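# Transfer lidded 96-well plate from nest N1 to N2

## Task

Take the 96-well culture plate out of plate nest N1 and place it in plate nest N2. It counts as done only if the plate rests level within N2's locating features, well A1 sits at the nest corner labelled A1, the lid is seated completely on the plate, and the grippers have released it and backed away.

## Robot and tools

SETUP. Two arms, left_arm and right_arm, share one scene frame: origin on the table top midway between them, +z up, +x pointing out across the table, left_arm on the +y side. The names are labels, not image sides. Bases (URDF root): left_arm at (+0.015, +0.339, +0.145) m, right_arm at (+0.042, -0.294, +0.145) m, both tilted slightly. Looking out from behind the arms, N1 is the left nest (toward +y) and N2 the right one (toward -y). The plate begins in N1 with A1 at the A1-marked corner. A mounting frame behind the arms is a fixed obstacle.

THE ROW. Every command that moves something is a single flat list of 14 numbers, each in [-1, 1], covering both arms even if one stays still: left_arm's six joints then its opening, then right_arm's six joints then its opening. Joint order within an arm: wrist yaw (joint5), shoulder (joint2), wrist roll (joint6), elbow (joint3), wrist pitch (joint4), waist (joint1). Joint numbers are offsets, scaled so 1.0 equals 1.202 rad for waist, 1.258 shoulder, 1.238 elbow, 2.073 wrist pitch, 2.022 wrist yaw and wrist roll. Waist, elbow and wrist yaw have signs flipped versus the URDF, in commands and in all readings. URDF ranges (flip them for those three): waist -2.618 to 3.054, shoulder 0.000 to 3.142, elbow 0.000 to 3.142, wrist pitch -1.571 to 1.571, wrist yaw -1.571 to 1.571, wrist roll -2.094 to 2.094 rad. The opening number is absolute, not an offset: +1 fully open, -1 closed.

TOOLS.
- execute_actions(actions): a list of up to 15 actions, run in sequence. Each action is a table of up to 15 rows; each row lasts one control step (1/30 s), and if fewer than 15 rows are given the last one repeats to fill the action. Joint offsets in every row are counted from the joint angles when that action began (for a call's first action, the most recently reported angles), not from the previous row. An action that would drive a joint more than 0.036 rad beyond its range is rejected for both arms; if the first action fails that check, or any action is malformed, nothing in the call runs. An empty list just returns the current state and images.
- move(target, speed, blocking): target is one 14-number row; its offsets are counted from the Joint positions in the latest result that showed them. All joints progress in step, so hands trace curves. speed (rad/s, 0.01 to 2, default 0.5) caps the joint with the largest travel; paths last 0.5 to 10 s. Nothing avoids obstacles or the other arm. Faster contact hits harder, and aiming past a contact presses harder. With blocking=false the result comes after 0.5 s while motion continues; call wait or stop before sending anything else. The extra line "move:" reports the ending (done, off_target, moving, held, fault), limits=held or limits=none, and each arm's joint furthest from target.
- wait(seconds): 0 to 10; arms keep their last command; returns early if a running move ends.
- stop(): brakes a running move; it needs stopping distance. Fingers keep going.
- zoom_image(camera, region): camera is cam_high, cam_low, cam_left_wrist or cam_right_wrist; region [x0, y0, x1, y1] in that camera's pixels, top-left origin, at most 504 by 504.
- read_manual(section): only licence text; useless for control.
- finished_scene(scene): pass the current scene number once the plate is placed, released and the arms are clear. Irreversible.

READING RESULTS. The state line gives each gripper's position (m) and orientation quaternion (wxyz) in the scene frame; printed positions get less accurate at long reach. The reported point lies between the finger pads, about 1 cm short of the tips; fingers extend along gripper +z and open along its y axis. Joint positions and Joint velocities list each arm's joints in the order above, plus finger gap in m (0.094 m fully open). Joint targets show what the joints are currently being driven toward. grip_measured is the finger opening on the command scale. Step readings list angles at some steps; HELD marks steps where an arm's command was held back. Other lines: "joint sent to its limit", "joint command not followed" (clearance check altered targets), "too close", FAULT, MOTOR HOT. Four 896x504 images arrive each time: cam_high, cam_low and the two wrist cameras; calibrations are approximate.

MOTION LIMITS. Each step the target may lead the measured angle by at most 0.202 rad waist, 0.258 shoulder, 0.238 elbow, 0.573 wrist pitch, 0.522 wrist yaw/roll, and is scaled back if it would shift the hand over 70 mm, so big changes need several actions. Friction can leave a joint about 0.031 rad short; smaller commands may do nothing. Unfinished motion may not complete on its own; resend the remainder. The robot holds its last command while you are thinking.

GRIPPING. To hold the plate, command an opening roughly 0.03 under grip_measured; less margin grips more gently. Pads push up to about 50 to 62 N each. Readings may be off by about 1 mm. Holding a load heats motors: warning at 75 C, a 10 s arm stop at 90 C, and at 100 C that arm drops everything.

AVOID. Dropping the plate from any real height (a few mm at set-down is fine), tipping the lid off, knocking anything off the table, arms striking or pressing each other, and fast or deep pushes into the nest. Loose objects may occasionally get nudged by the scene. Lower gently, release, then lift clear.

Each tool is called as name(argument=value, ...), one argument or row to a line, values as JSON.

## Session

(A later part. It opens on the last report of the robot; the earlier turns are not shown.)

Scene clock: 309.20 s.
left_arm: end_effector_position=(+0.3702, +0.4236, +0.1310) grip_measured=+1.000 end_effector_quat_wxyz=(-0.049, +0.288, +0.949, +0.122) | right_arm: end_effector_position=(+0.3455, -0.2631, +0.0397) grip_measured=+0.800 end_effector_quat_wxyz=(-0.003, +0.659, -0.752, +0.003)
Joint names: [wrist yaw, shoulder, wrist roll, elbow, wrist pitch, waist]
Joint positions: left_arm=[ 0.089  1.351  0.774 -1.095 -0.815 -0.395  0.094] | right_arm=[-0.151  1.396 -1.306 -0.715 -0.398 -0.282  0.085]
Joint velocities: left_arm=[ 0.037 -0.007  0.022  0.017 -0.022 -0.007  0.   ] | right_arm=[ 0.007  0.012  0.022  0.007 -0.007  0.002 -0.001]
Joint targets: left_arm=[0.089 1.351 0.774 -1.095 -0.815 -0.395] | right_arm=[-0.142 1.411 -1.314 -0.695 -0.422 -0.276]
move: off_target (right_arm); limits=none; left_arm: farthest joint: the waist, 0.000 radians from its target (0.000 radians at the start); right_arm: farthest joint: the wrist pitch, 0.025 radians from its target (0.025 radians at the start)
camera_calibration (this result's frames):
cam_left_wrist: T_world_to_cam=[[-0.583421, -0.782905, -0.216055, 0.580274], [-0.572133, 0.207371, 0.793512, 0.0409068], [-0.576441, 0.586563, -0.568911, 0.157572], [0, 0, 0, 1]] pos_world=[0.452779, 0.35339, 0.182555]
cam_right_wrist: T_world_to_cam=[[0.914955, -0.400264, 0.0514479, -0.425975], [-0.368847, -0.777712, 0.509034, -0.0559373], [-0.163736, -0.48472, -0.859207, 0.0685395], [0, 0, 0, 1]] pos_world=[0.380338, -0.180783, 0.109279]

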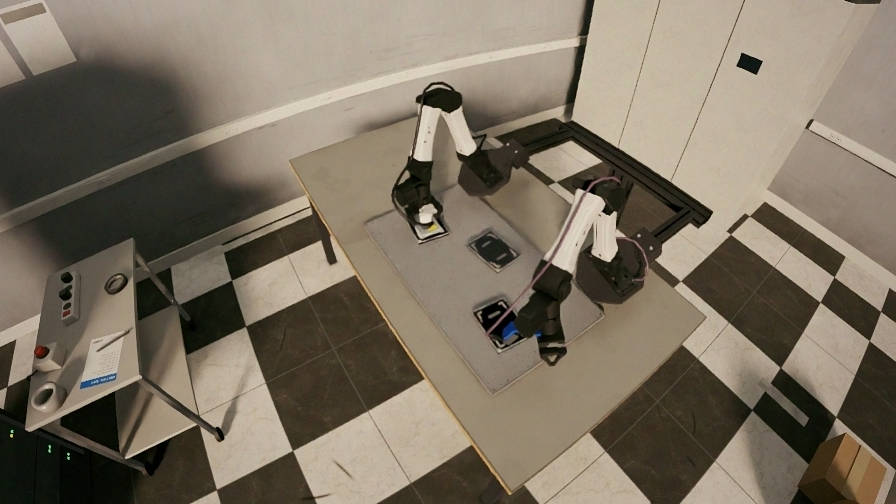

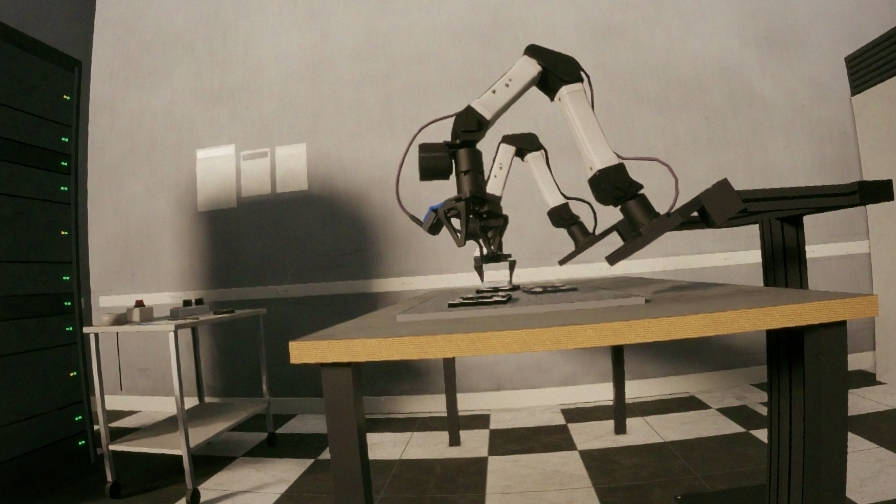

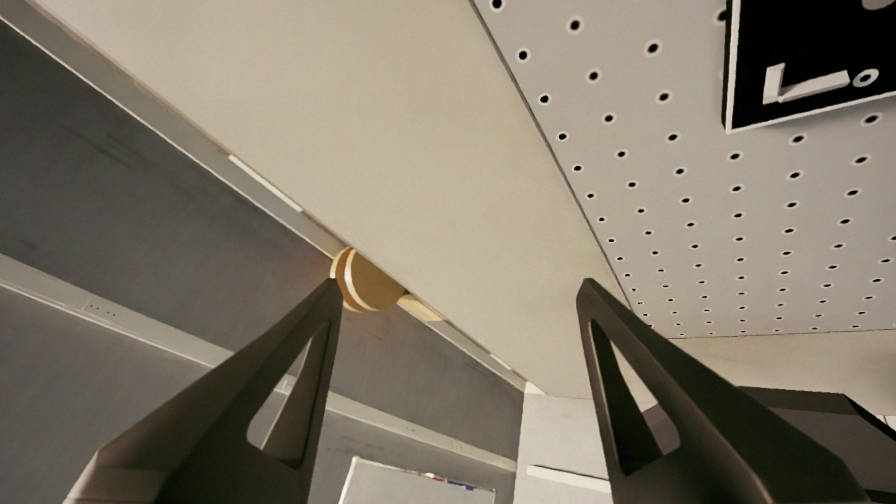

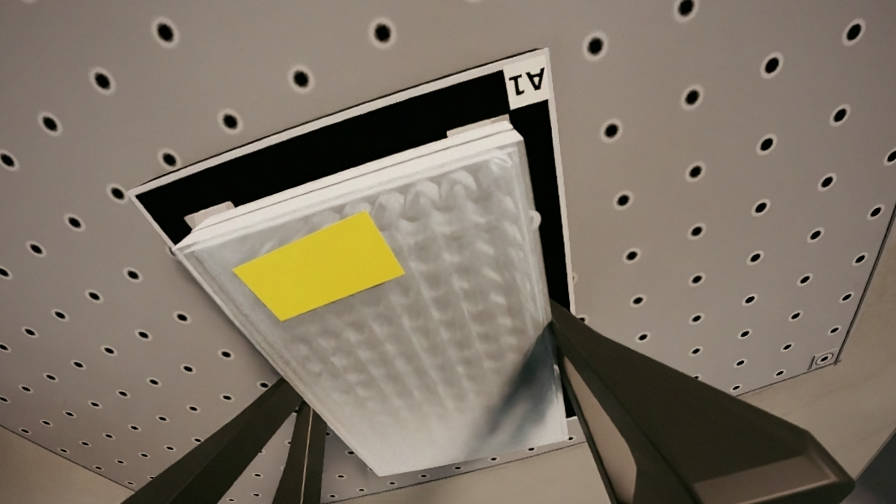

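move(
  target=[0,0,0,0,0,0,1, 0.004,0.010,-0.004,0.016,-0.019,0.005,0.765],
  speed=0.03,
)

Scene clock: 312.37 s.
left_arm: end_effector_position=(+0.3702, +0.4236, +0.1310) grip_measured=+1.000 end_effector_quat_wxyz=(-0.049, +0.288, +0.949, +0.122) | right_arm: end_effector_position=(+0.3451, -0.2632, +0.0397) grip_measured=+0.800 end_effector_quat_wxyz=(-0.002, +0.659, -0.752, +0.003)
Joint names: [wrist yaw, shoulder, wrist roll, elbow, wrist pitch, waist]
Joint positions: left_arm=[ 0.089  1.351  0.774 -1.095 -0.815 -0.395  0.094] | right_arm=[-0.151  1.396 -1.306 -0.715 -0.4   -0.282  0.085]
Joint velocities: left_arm=[ 0.037  0.007 -0.051 -0.007 -0.007  0.007  0.   ] | right_arm=[ 0.037 -0.007  0.037  0.002 -0.022  0.007  0.   ]
Joint targets: left_arm=[0.089 1.351 0.774 -1.095 -0.815 -0.395] | right_arm=[-0.142 1.408 -1.314 -0.695 -0.438 -0.276]
move: off_target (right_arm); limits=none; left_arm: farthest joint: the waist, 0.000 radians from its target (0.000 radians at the start); right_arm: farthest joint: the wrist pitch, 0.038 radians from its target (0.039 radians at the start)
camera_calibration (this result's frames):
cam_left_wrist: T_world_to_cam=[[-0.583421, -0.782905, -0.216055, 0.580274], [-0.572133, 0.207371, 0.793512, 0.0409068], [-0.576441, 0.586563, -0.568911, 0.157572], [0, 0, 0, 1]] pos_world=[0.452779, 0.35339, 0.182555]
cam_right_wrist: T_world_to_cam=[[0.915121, -0.400047, 0.0501599, -0.425606], [-0.36791, -0.777692, 0.509742, -0.0564565], [-0.164912, -0.48493, -0.858864, 0.0687894], [0, 0, 0, 1]] pos_world=[0.380054, -0.18081, 0.109207]

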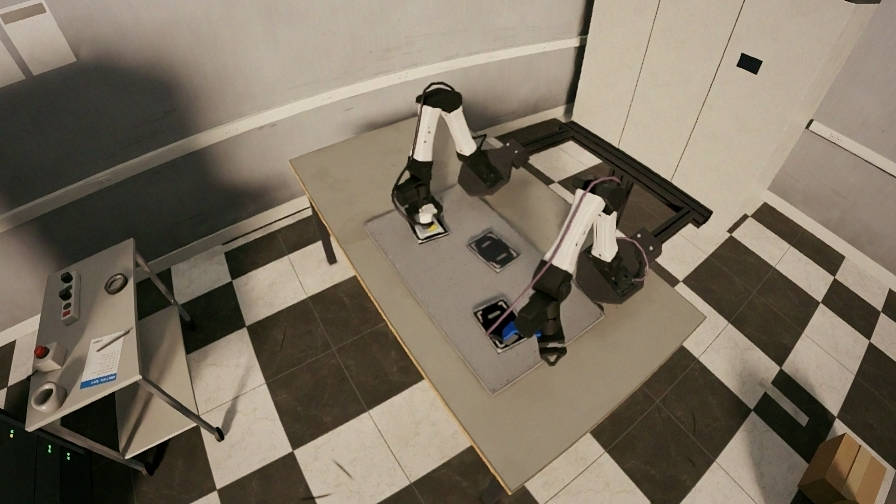

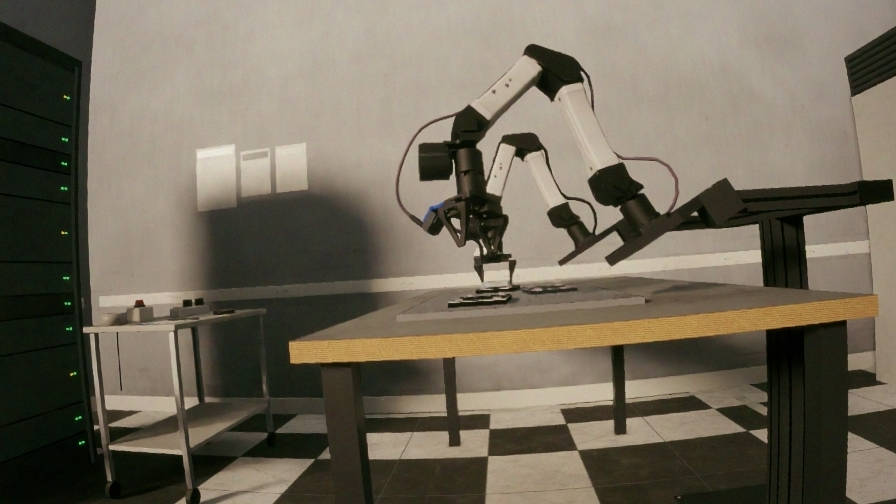

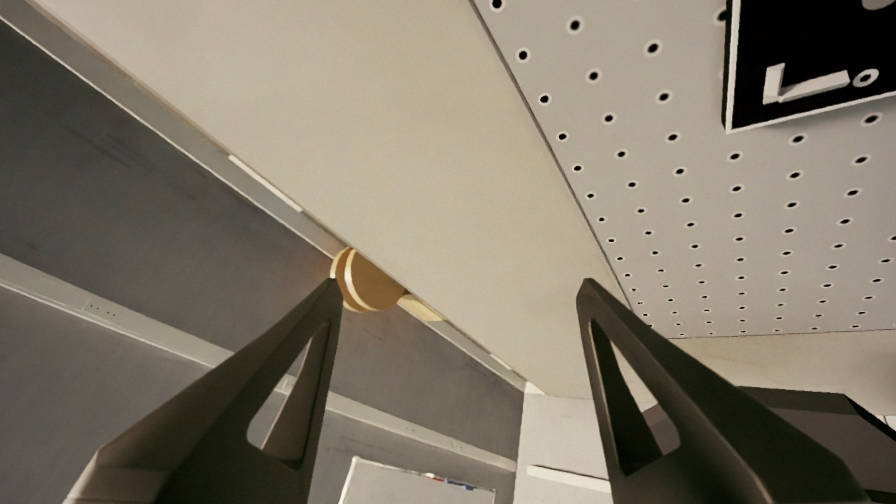

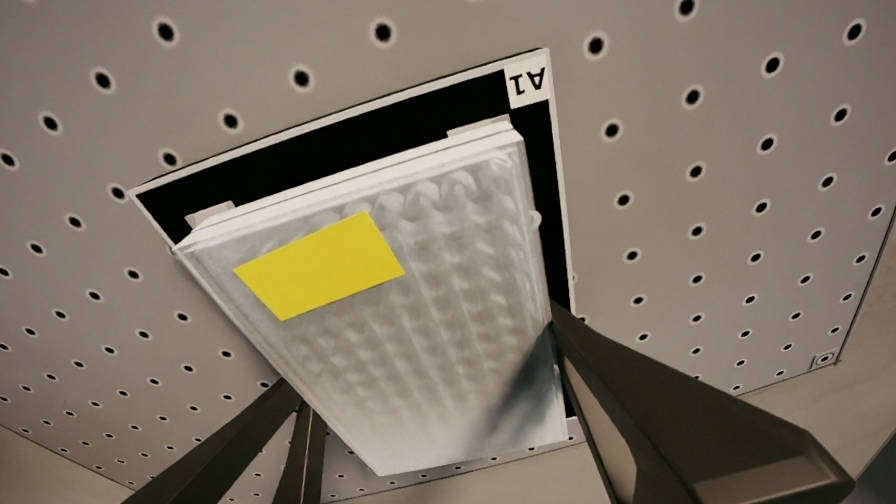

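move(
  target=[0,0,0,0,0,0,1, 0.004,-0.022,-0.004,0.016,-0.016,0.005,0.765],
  speed=0.03,
)

Scene clock: 316.97 s.
left_arm: end_effector_position=(+0.3702, +0.4236, +0.1310) grip_measured=+1.000 end_effector_quat_wxyz=(-0.049, +0.288, +0.949, +0.122) | right_arm: end_effector_position=(+0.3439, -0.2635, +0.0408) grip_measured=+0.800 end_effector_quat_wxyz=(-0.001, +0.659, -0.752, +0.002)
Joint names: [wrist yaw, shoulder, wrist roll, elbow, wrist pitch, waist]
Joint positions: left_arm=[ 0.089  1.351  0.774 -1.095 -0.815 -0.395  0.094] | right_arm=[-0.151  1.391 -1.306 -0.715 -0.408 -0.282  0.085]
Joint velocities: left_arm=[-0.007  0.002 -0.022  0.027  0.066 -0.012  0.   ] | right_arm=[ 0.037 -0.002 -0.007  0.007 -0.007  0.002 -0.   ]
Joint targets: left_arm=[0.089 1.351 0.774 -1.095 -0.815 -0.395] | right_arm=[-0.142 1.368 -1.314 -0.695 -0.433 -0.276]
move: off_target (right_arm); limits=none; left_arm: farthest joint: the waist, 0.000 radians from its target (0.000 radians at the start); right_arm: farthest joint: the wrist pitch, 0.025 radians from its target (0.033 radians at the start)
camera_calibration (this result's frames):
cam_left_wrist: T_world_to_cam=[[-0.583421, -0.782905, -0.216055, 0.580274], [-0.572133, 0.207371, 0.793512, 0.0409068], [-0.576441, 0.586563, -0.568911, 0.157572], [0, 0, 0, 1]] pos_world=[0.452779, 0.35339, 0.182555]
cam_right_wrist: T_world_to_cam=[[0.915567, -0.399454, 0.0466165, -0.424519], [-0.365328, -0.777636, 0.511681, -0.0586426], [-0.168142, -0.485509, -0.85791, 0.0702478], [0, 0, 0, 1]] pos_world=[0.379064, -0.181072, 0.110062]

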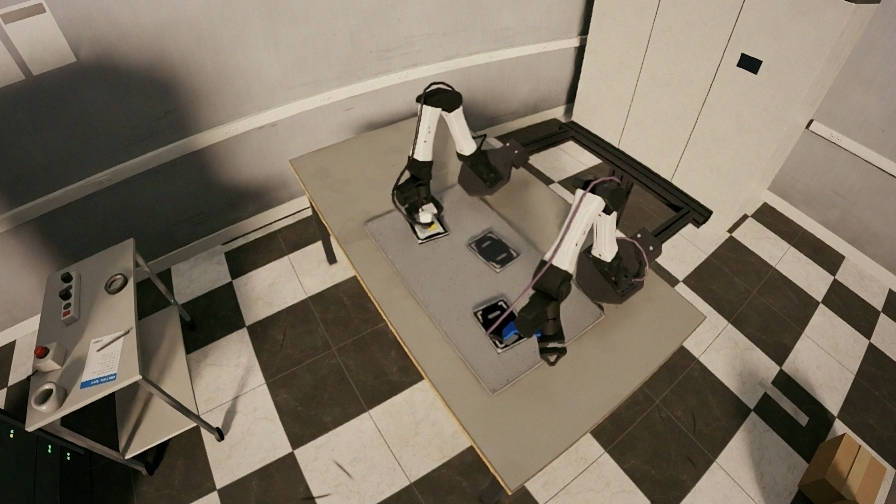

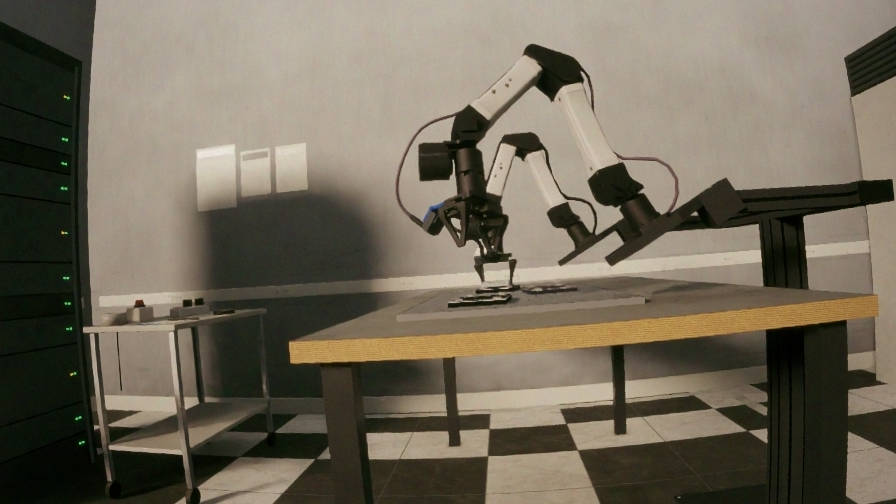

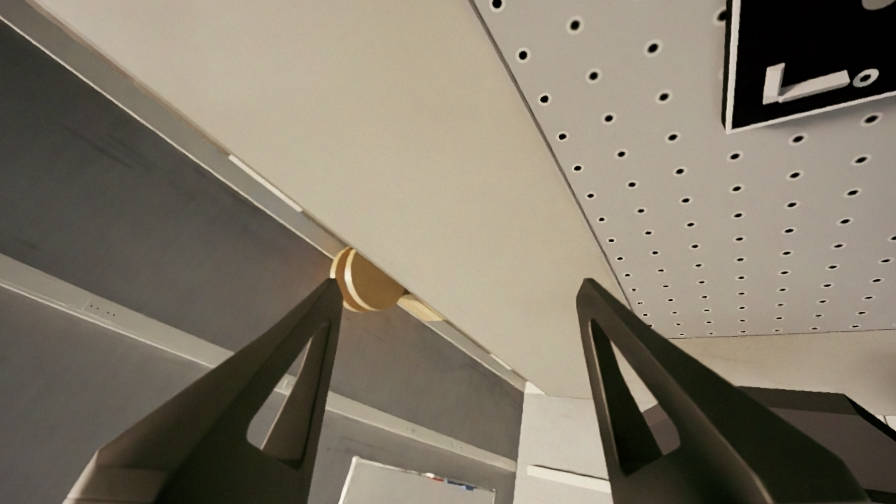

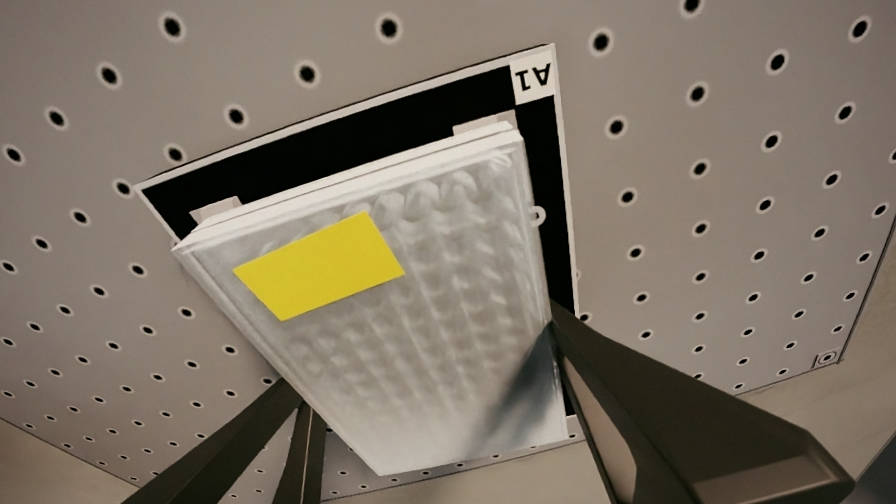

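move(
  target=[0,0,0,0,0,0,1, 0.004,0.025,-0.004,0.016,-0.002,0.005,0.765],
  speed=0.03,
)

zoom_image(
  camera="cam_right_wrist",
  region=[120,30,620,300],
)

Scene clock: 321.57 s.
left_arm: end_effector_position=(+0.3702, +0.4236, +0.1310) grip_measured=+1.000 end_effector_quat_wxyz=(-0.049, +0.288, +0.949, +0.122) | right_arm: end_effector_position=(+0.3435, -0.2635, +0.0403) grip_measured=+0.800 end_effector_quat_wxyz=(+0.000, +0.659, -0.752, +0.001)
Joint names: [wrist yaw, shoulder, wrist roll, elbow, wrist pitch, waist]
Joint positions: left_arm=[ 0.089  1.351  0.774 -1.095 -0.815 -0.395  0.094] | right_arm=[-0.151  1.393 -1.306 -0.715 -0.408 -0.282  0.085]
Joint velocities: left_arm=[ 0.007 -0.002 -0.095  0.007  0.007 -0.017  0.   ] | right_arm=[0.066 0.007 0.022 0.002 0.007 0.022 0.001]
Joint targets: left_arm=[0.089 1.351 0.774 -1.095 -0.815 -0.395] | right_arm=[-0.142 1.422 -1.314 -0.695 -0.413 -0.276]
move: off_target (right_arm); limits=none; left_arm: farthest joint: the waist, 0.000 radians from its target (0.000 radians at the start); right_arm: farthest joint: the shoulder, 0.029 radians from its target (0.031 radians at the start)
camera_calibration (this result's frames):
cam_left_wrist: T_world_to_cam=[[-0.583421, -0.782905, -0.216055, 0.580274], [-0.572133, 0.207371, 0.793512, 0.0409068], [-0.576441, 0.586563, -0.568911, 0.157572], [0, 0, 0, 1]] pos_world=[0.452779, 0.35339, 0.182555]
cam_right_wrist: T_world_to_cam=[[0.915766, -0.399184, 0.0450051, -0.424089], [-0.364152, -0.77761, 0.512559, -0.0589115], [-0.169609, -0.485772, -0.857472, 0.0701688], [0, 0, 0, 1]] pos_world=[0.378815, -0.181014, 0.10945]

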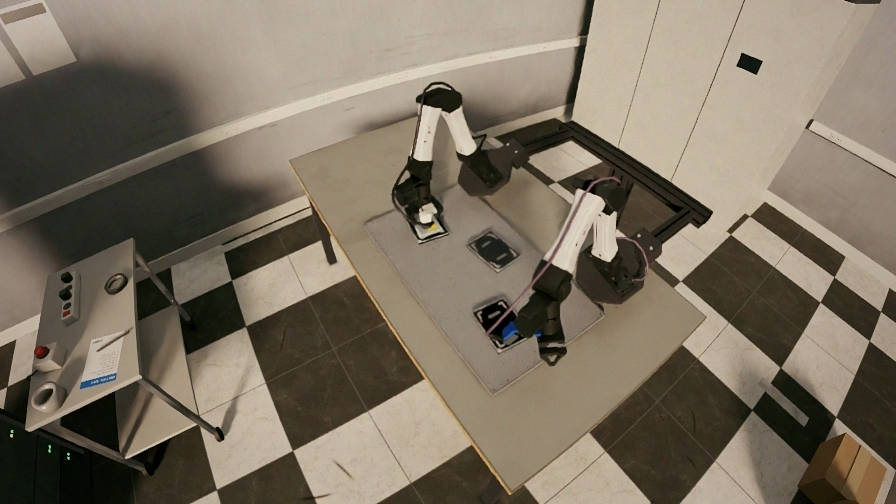

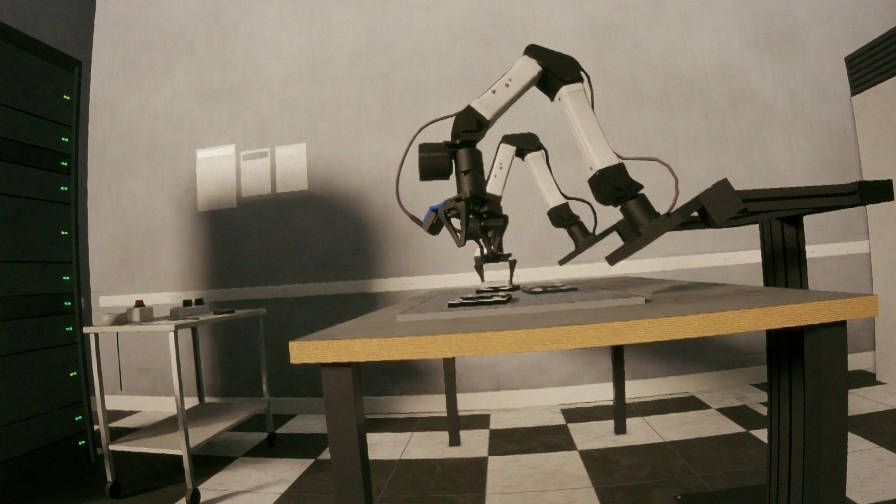

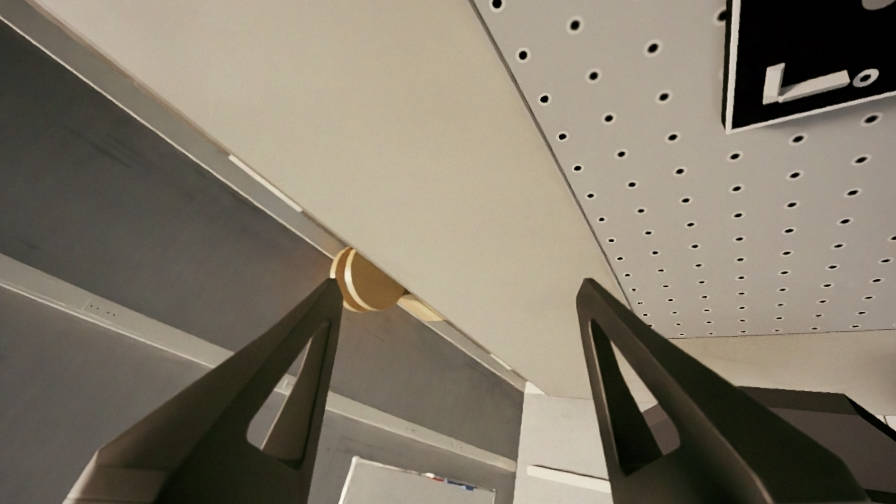

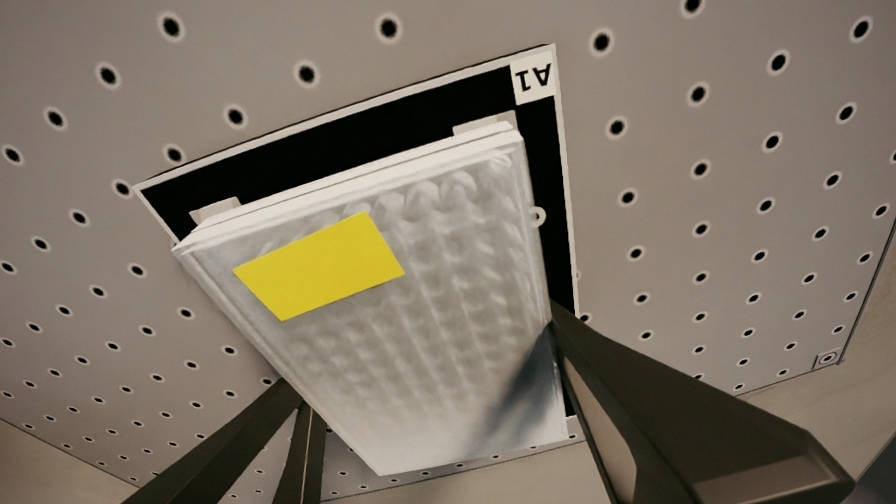

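Region (120, 30, 620, 300) of cam_right_wrist's 896x504 image, scaled by 1.008, with more detail than that image has; it fills the top 272 rows of this view, and the rest is white.

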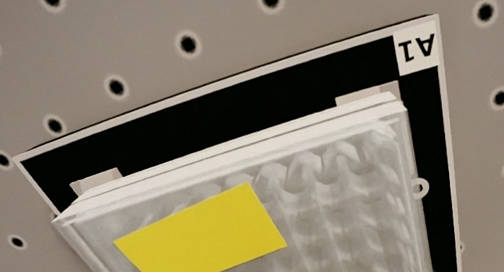

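zoom_image(
  camera="cam_low",
  region=[440,240,600,320],
)

zoom_image(
  camera="cam_high",
  region=[450,270,590,380],
)

Region (440, 240, 600, 320) of cam_low's 896x504 image, scaled by 3.150, with more detail than that image has.

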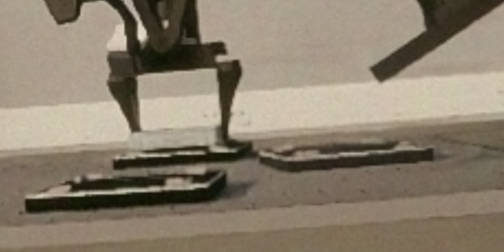

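Region (450, 270, 590, 380) of cam_high's 896x504 image, scaled by 3.600, with more detail than that image has; it fills the top 396 rows of this view, and the rest is white.

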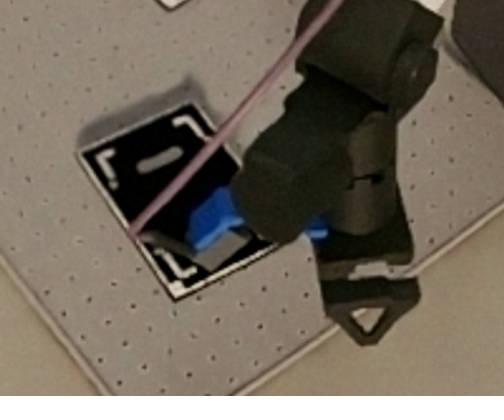

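zoom_image(
  camera="cam_high",
  region=[350,160,620,400],
)

Region (350, 160, 620, 400) of cam_high's 896x504 image, scaled by 1.867, with more detail than that image has.

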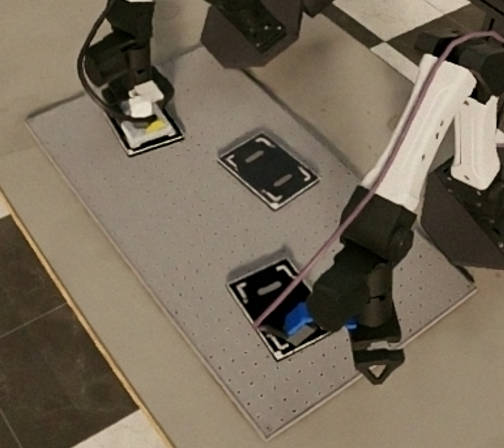

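zoom_image(
  camera="cam_high",
  region=[390,195,470,260],
)

Region (390, 195, 470, 260) of cam_high's 896x504 image, scaled by 6.300, with more detail than that image has; it fills the top 410 rows of this view, and the rest is white.

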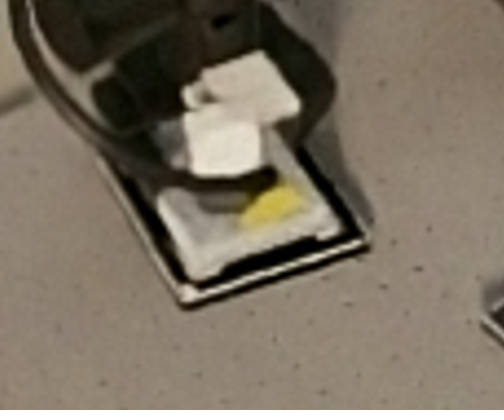

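move(
  target=[0,0,0,0,0,0,1, 0.002,-0.075,0,-0.022,-0.055,0,0.765],
  speed=0.06,
)

zoom_image(
  camera="cam_right_wrist",
  region=[120,0,620,300],
)

Scene clock: 350.77 s.
left_arm: end_effector_position=(+0.3702, +0.4236, +0.1310) grip_measured=+1.000 end_effector_quat_wxyz=(-0.049, +0.288, +0.949, +0.122) | right_arm: end_effector_position=(+0.3331, -0.2673, +0.0561) grip_measured=+0.800 end_effector_quat_wxyz=(+0.012, +0.661, -0.750, -0.006)
Joint names: [wrist yaw, shoulder, wrist roll, elbow, wrist pitch, waist]
Joint positions: left_arm=[ 0.089  1.351  0.774 -1.095 -0.815 -0.395  0.094] | right_arm=[-0.151  1.324 -1.306 -0.715 -0.505 -0.282  0.085]
Joint velocities: left_arm=[-0.022  0.017 -0.022  0.012  0.037  0.012  0.   ] | right_arm=[-0.066 -0.002 -0.051  0.007 -0.022  0.017  0.   ]
Joint targets: left_arm=[0.089 1.351 0.774 -1.095 -0.815 -0.395] | right_arm=[-0.147 1.299 -1.306 -0.742 -0.522 -0.282]
move: off_target (right_arm); limits=none; left_arm: farthest joint: the waist, 0.000 radians from its target (0.000 radians at the start); right_arm: farthest joint: the elbow, 0.027 radians from its target (0.027 radians at the start)
camera_calibration (this result's frames):
cam_left_wrist: T_world_to_cam=[[-0.583421, -0.782905, -0.216055, 0.580274], [-0.572133, 0.207371, 0.793512, 0.0409068], [-0.576441, 0.586563, -0.568911, 0.157572], [0, 0, 0, 1]] pos_world=[0.452779, 0.35339, 0.182555]
cam_right_wrist: T_world_to_cam=[[0.918308, -0.395276, 0.0216302, -0.415256], [-0.346813, -0.776968, 0.525396, -0.0801907], [-0.19087, -0.489977, -0.850583, 0.0857026], [0, 0, 0, 1]] pos_world=[0.36988, -0.184454, 0.124011]

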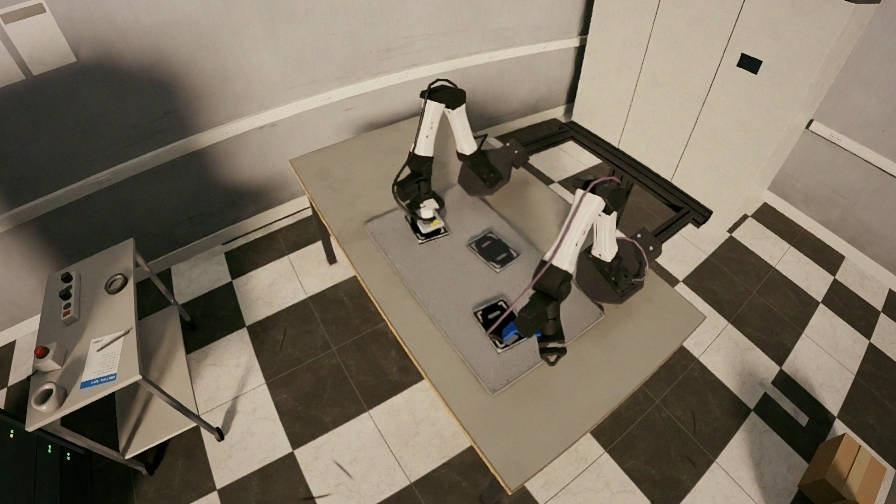

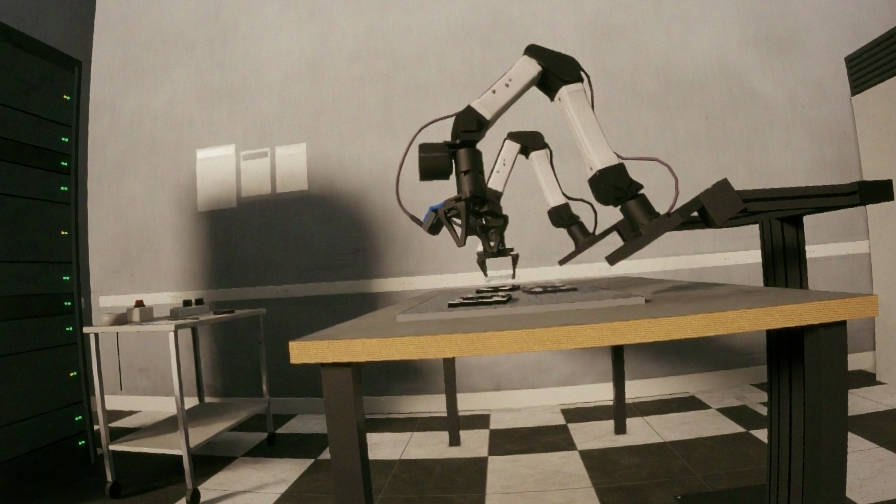

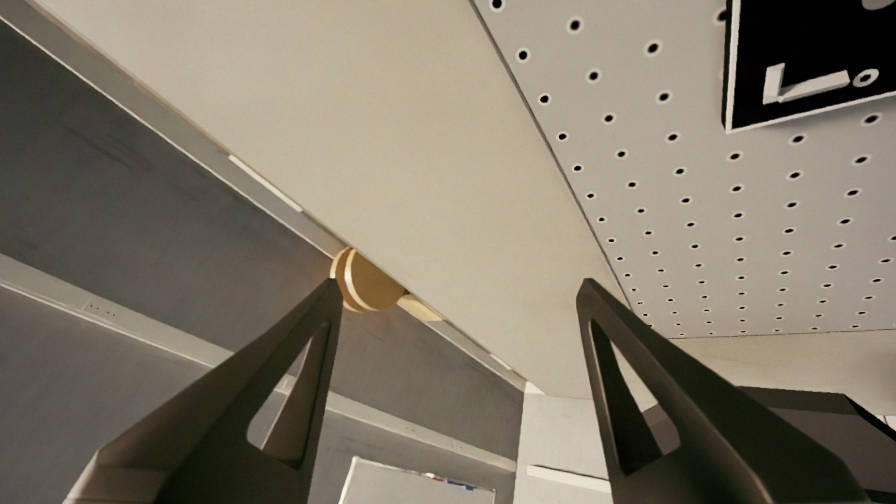

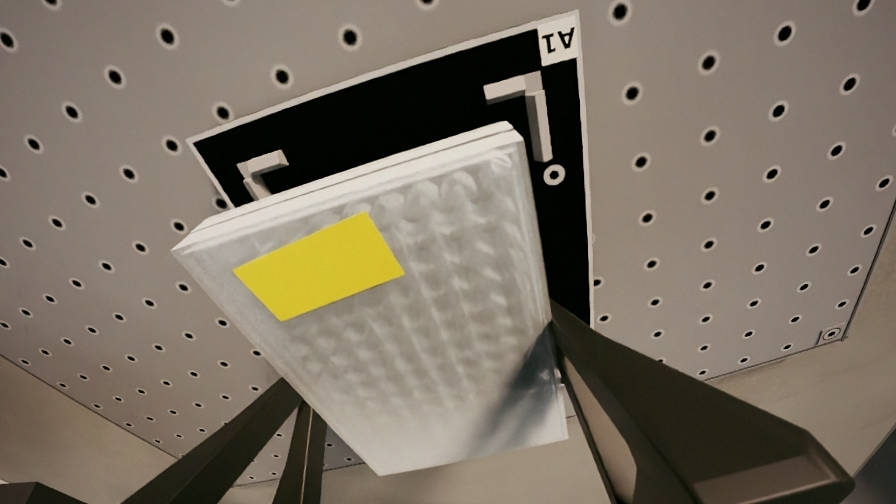

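Region (120, 0, 620, 300) of cam_right_wrist's 896x504 image, scaled by 1.008, with more detail than that image has; it fills the top 302 rows of this view, and the rest is white.

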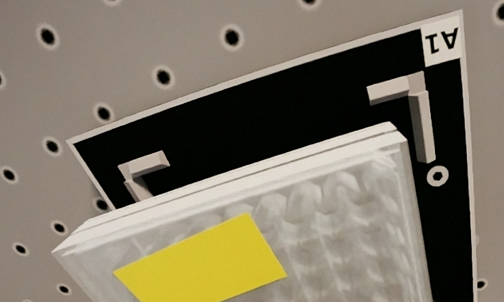

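move(
  target=[0,0,0,0,0,0,1, 0.002,0.054,0,0.01,0.040,0.019,0.765],
  speed=0.06,
)

Scene clock: 367.67 s.
left_arm: end_effector_position=(+0.3702, +0.4236, +0.1310) grip_measured=+1.000 end_effector_quat_wxyz=(-0.049, +0.288, +0.949, +0.122) | right_arm: end_effector_position=(+0.3396, -0.2694, +0.0435) grip_measured=+0.800 end_effector_quat_wxyz=(+0.009, +0.655, -0.756, +0.000)
Joint names: [wrist yaw, shoulder, wrist roll, elbow, wrist pitch, waist]
Joint positions: left_arm=[ 0.089  1.351  0.774 -1.095 -0.815 -0.395  0.094] | right_arm=[-0.151  1.377 -1.306 -0.715 -0.439 -0.267  0.085]
Joint velocities: left_arm=[ 0.022 -0.012  0.007 -0.007 -0.066 -0.007  0.   ] | right_arm=[-0.007 -0.012 -0.051  0.012 -0.007 -0.012 -0.001]
Joint targets: left_arm=[0.089 1.351 0.774 -1.095 -0.815 -0.395] | right_arm=[-0.147 1.392 -1.306 -0.703 -0.422 -0.260]
move: done; limits=none; left_arm: farthest joint: the waist, 0.000 radians from its target (0.000 radians at the start); right_arm: farthest joint: the wrist pitch, 0.017 radians from its target (0.084 radians at the start)
camera_calibration (this result's frames):
cam_left_wrist: T_world_to_cam=[[-0.583421, -0.782905, -0.216055, 0.580274], [-0.572133, 0.207371, 0.793512, 0.0409068], [-0.576441, 0.586563, -0.568911, 0.157572], [0, 0, 0, 1]] pos_world=[0.452779, 0.35339, 0.182555]
cam_right_wrist: T_world_to_cam=[[0.911782, -0.409159, 0.0352617, -0.4239], [-0.365211, -0.768581, 0.525266, -0.0643806], [-0.187815, -0.491806, -0.850207, 0.0736812], [0, 0, 0, 1]] pos_world=[0.37683, -0.186687, 0.111409]

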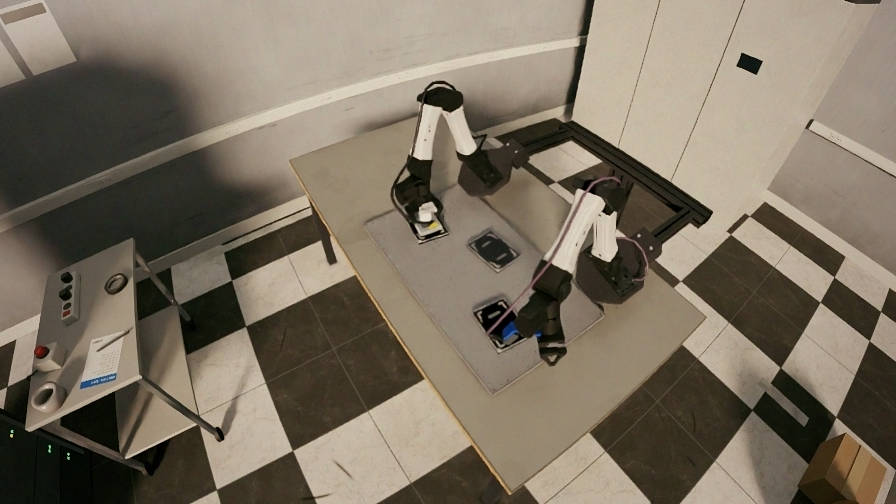

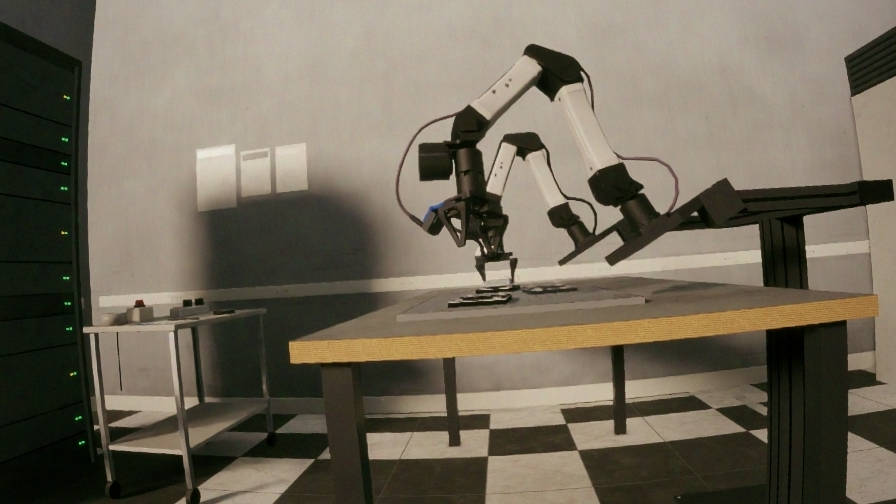

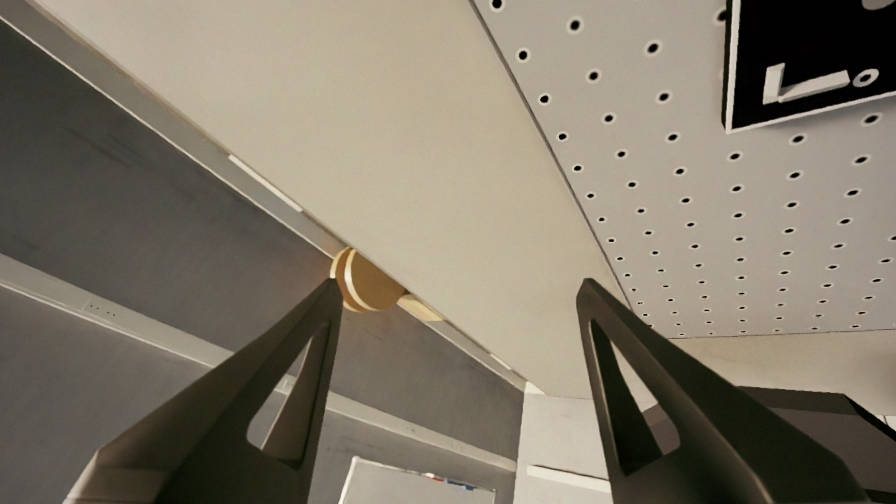

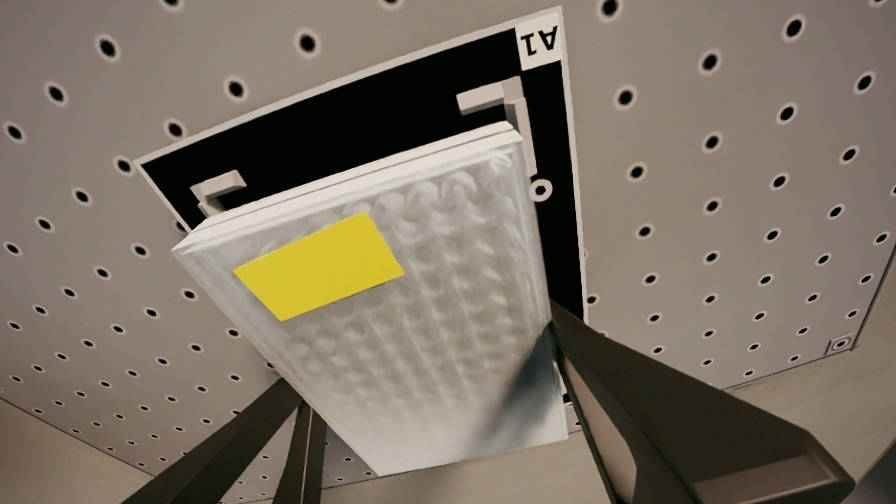

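move(
  target=[0,0,0,0,0,0,1, 0.002,0.028,0,0.01,0.021,0.004,0.765],
  speed=0.025,
)

Scene clock: 373.73 s.
left_arm: end_effector_position=(+0.3702, +0.4236, +0.1310) grip_measured=+1.000 end_effector_quat_wxyz=(-0.049, +0.288, +0.949, +0.122) | right_arm: end_effector_position=(+0.3412, -0.2685, +0.0390) grip_measured=+0.800 end_effector_quat_wxyz=(+0.008, +0.655, -0.756, +0.001)
Joint names: [wrist yaw, shoulder, wrist roll, elbow, wrist pitch, waist]
Joint positions: left_arm=[ 0.089  1.351  0.774 -1.095 -0.815 -0.395  0.094] | right_arm=[-0.151  1.397 -1.306 -0.715 -0.416 -0.267  0.085]
Joint velocities: left_arm=[ 0.022  0.002  0.022 -0.017  0.022 -0.002  0.   ] | right_arm=[-0.007  0.002 -0.007  0.002  0.037 -0.007 -0.001]
Joint targets: left_arm=[0.089 1.351 0.774 -1.095 -0.815 -0.395] | right_arm=[-0.147 1.412 -1.306 -0.703 -0.395 -0.262]
move: off_target (right_arm); limits=none; left_arm: farthest joint: the waist, 0.000 radians from its target (0.000 radians at the start); right_arm: farthest joint: the wrist pitch, 0.021 radians from its target (0.043 radians at the start)
camera_calibration (this result's frames):
cam_left_wrist: T_world_to_cam=[[-0.583421, -0.782905, -0.216055, 0.580274], [-0.572133, 0.207371, 0.793512, 0.0409068], [-0.576441, 0.586563, -0.568911, 0.157572], [0, 0, 0, 1]] pos_world=[0.452779, 0.35339, 0.182555]
cam_right_wrist: T_world_to_cam=[[0.911533, -0.409512, 0.0375247, -0.424943], [-0.366877, -0.76861, 0.524061, -0.0601474], [-0.185768, -0.491466, -0.850854, 0.0699366], [0, 0, 0, 1]] pos_world=[0.378275, -0.185878, 0.106973]

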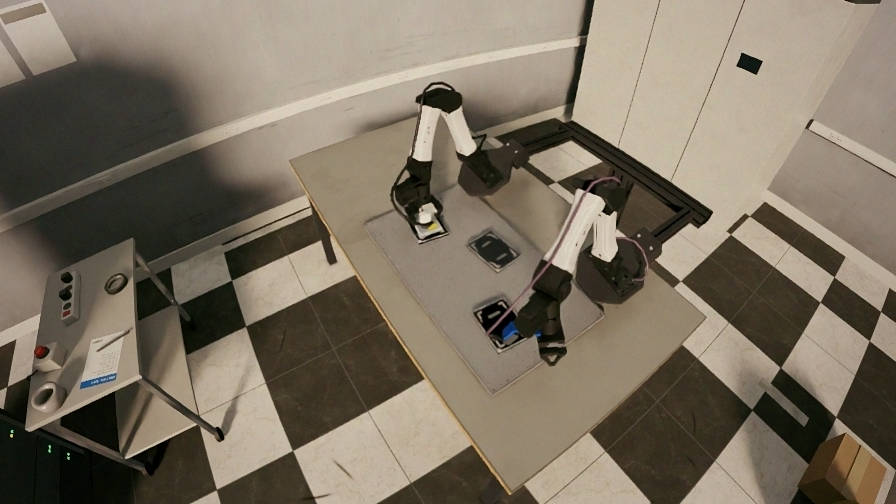

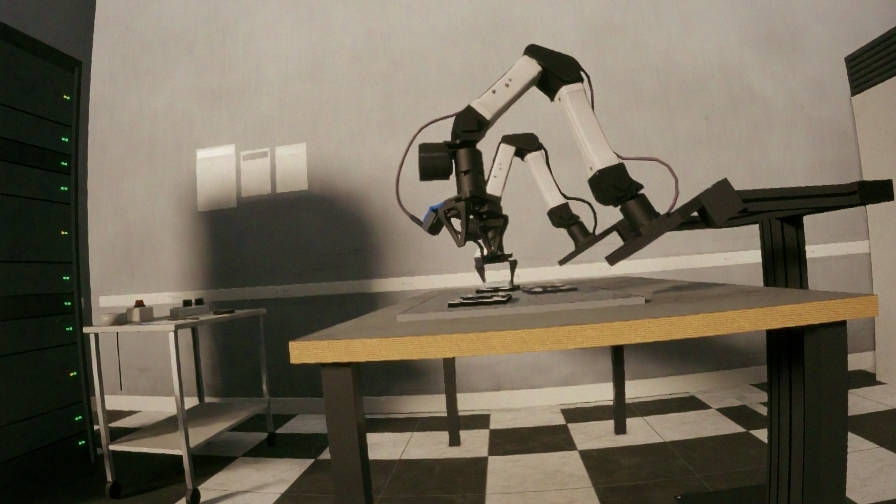

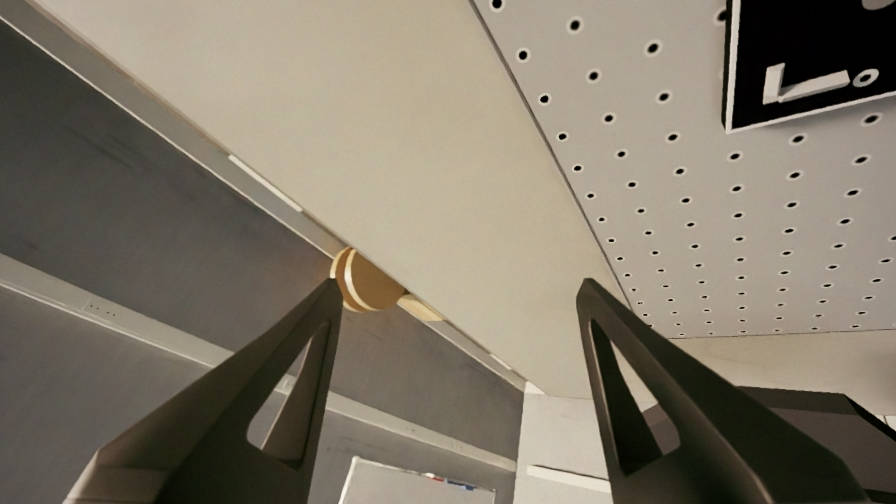

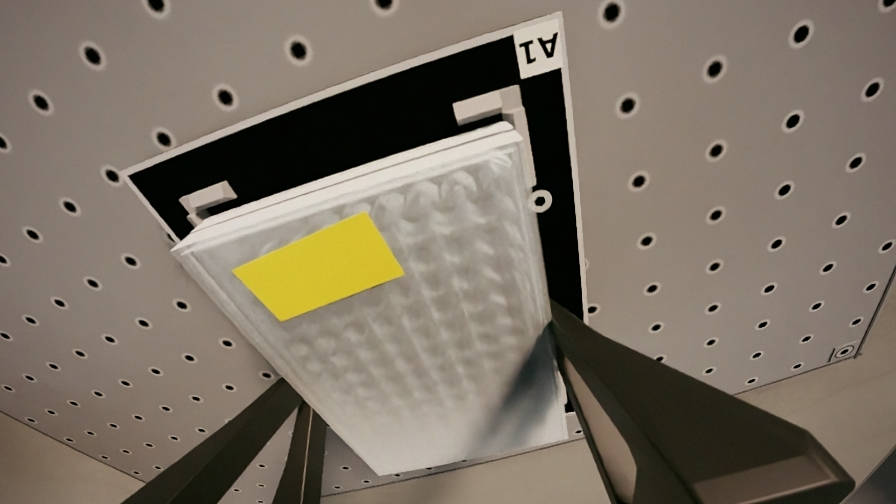

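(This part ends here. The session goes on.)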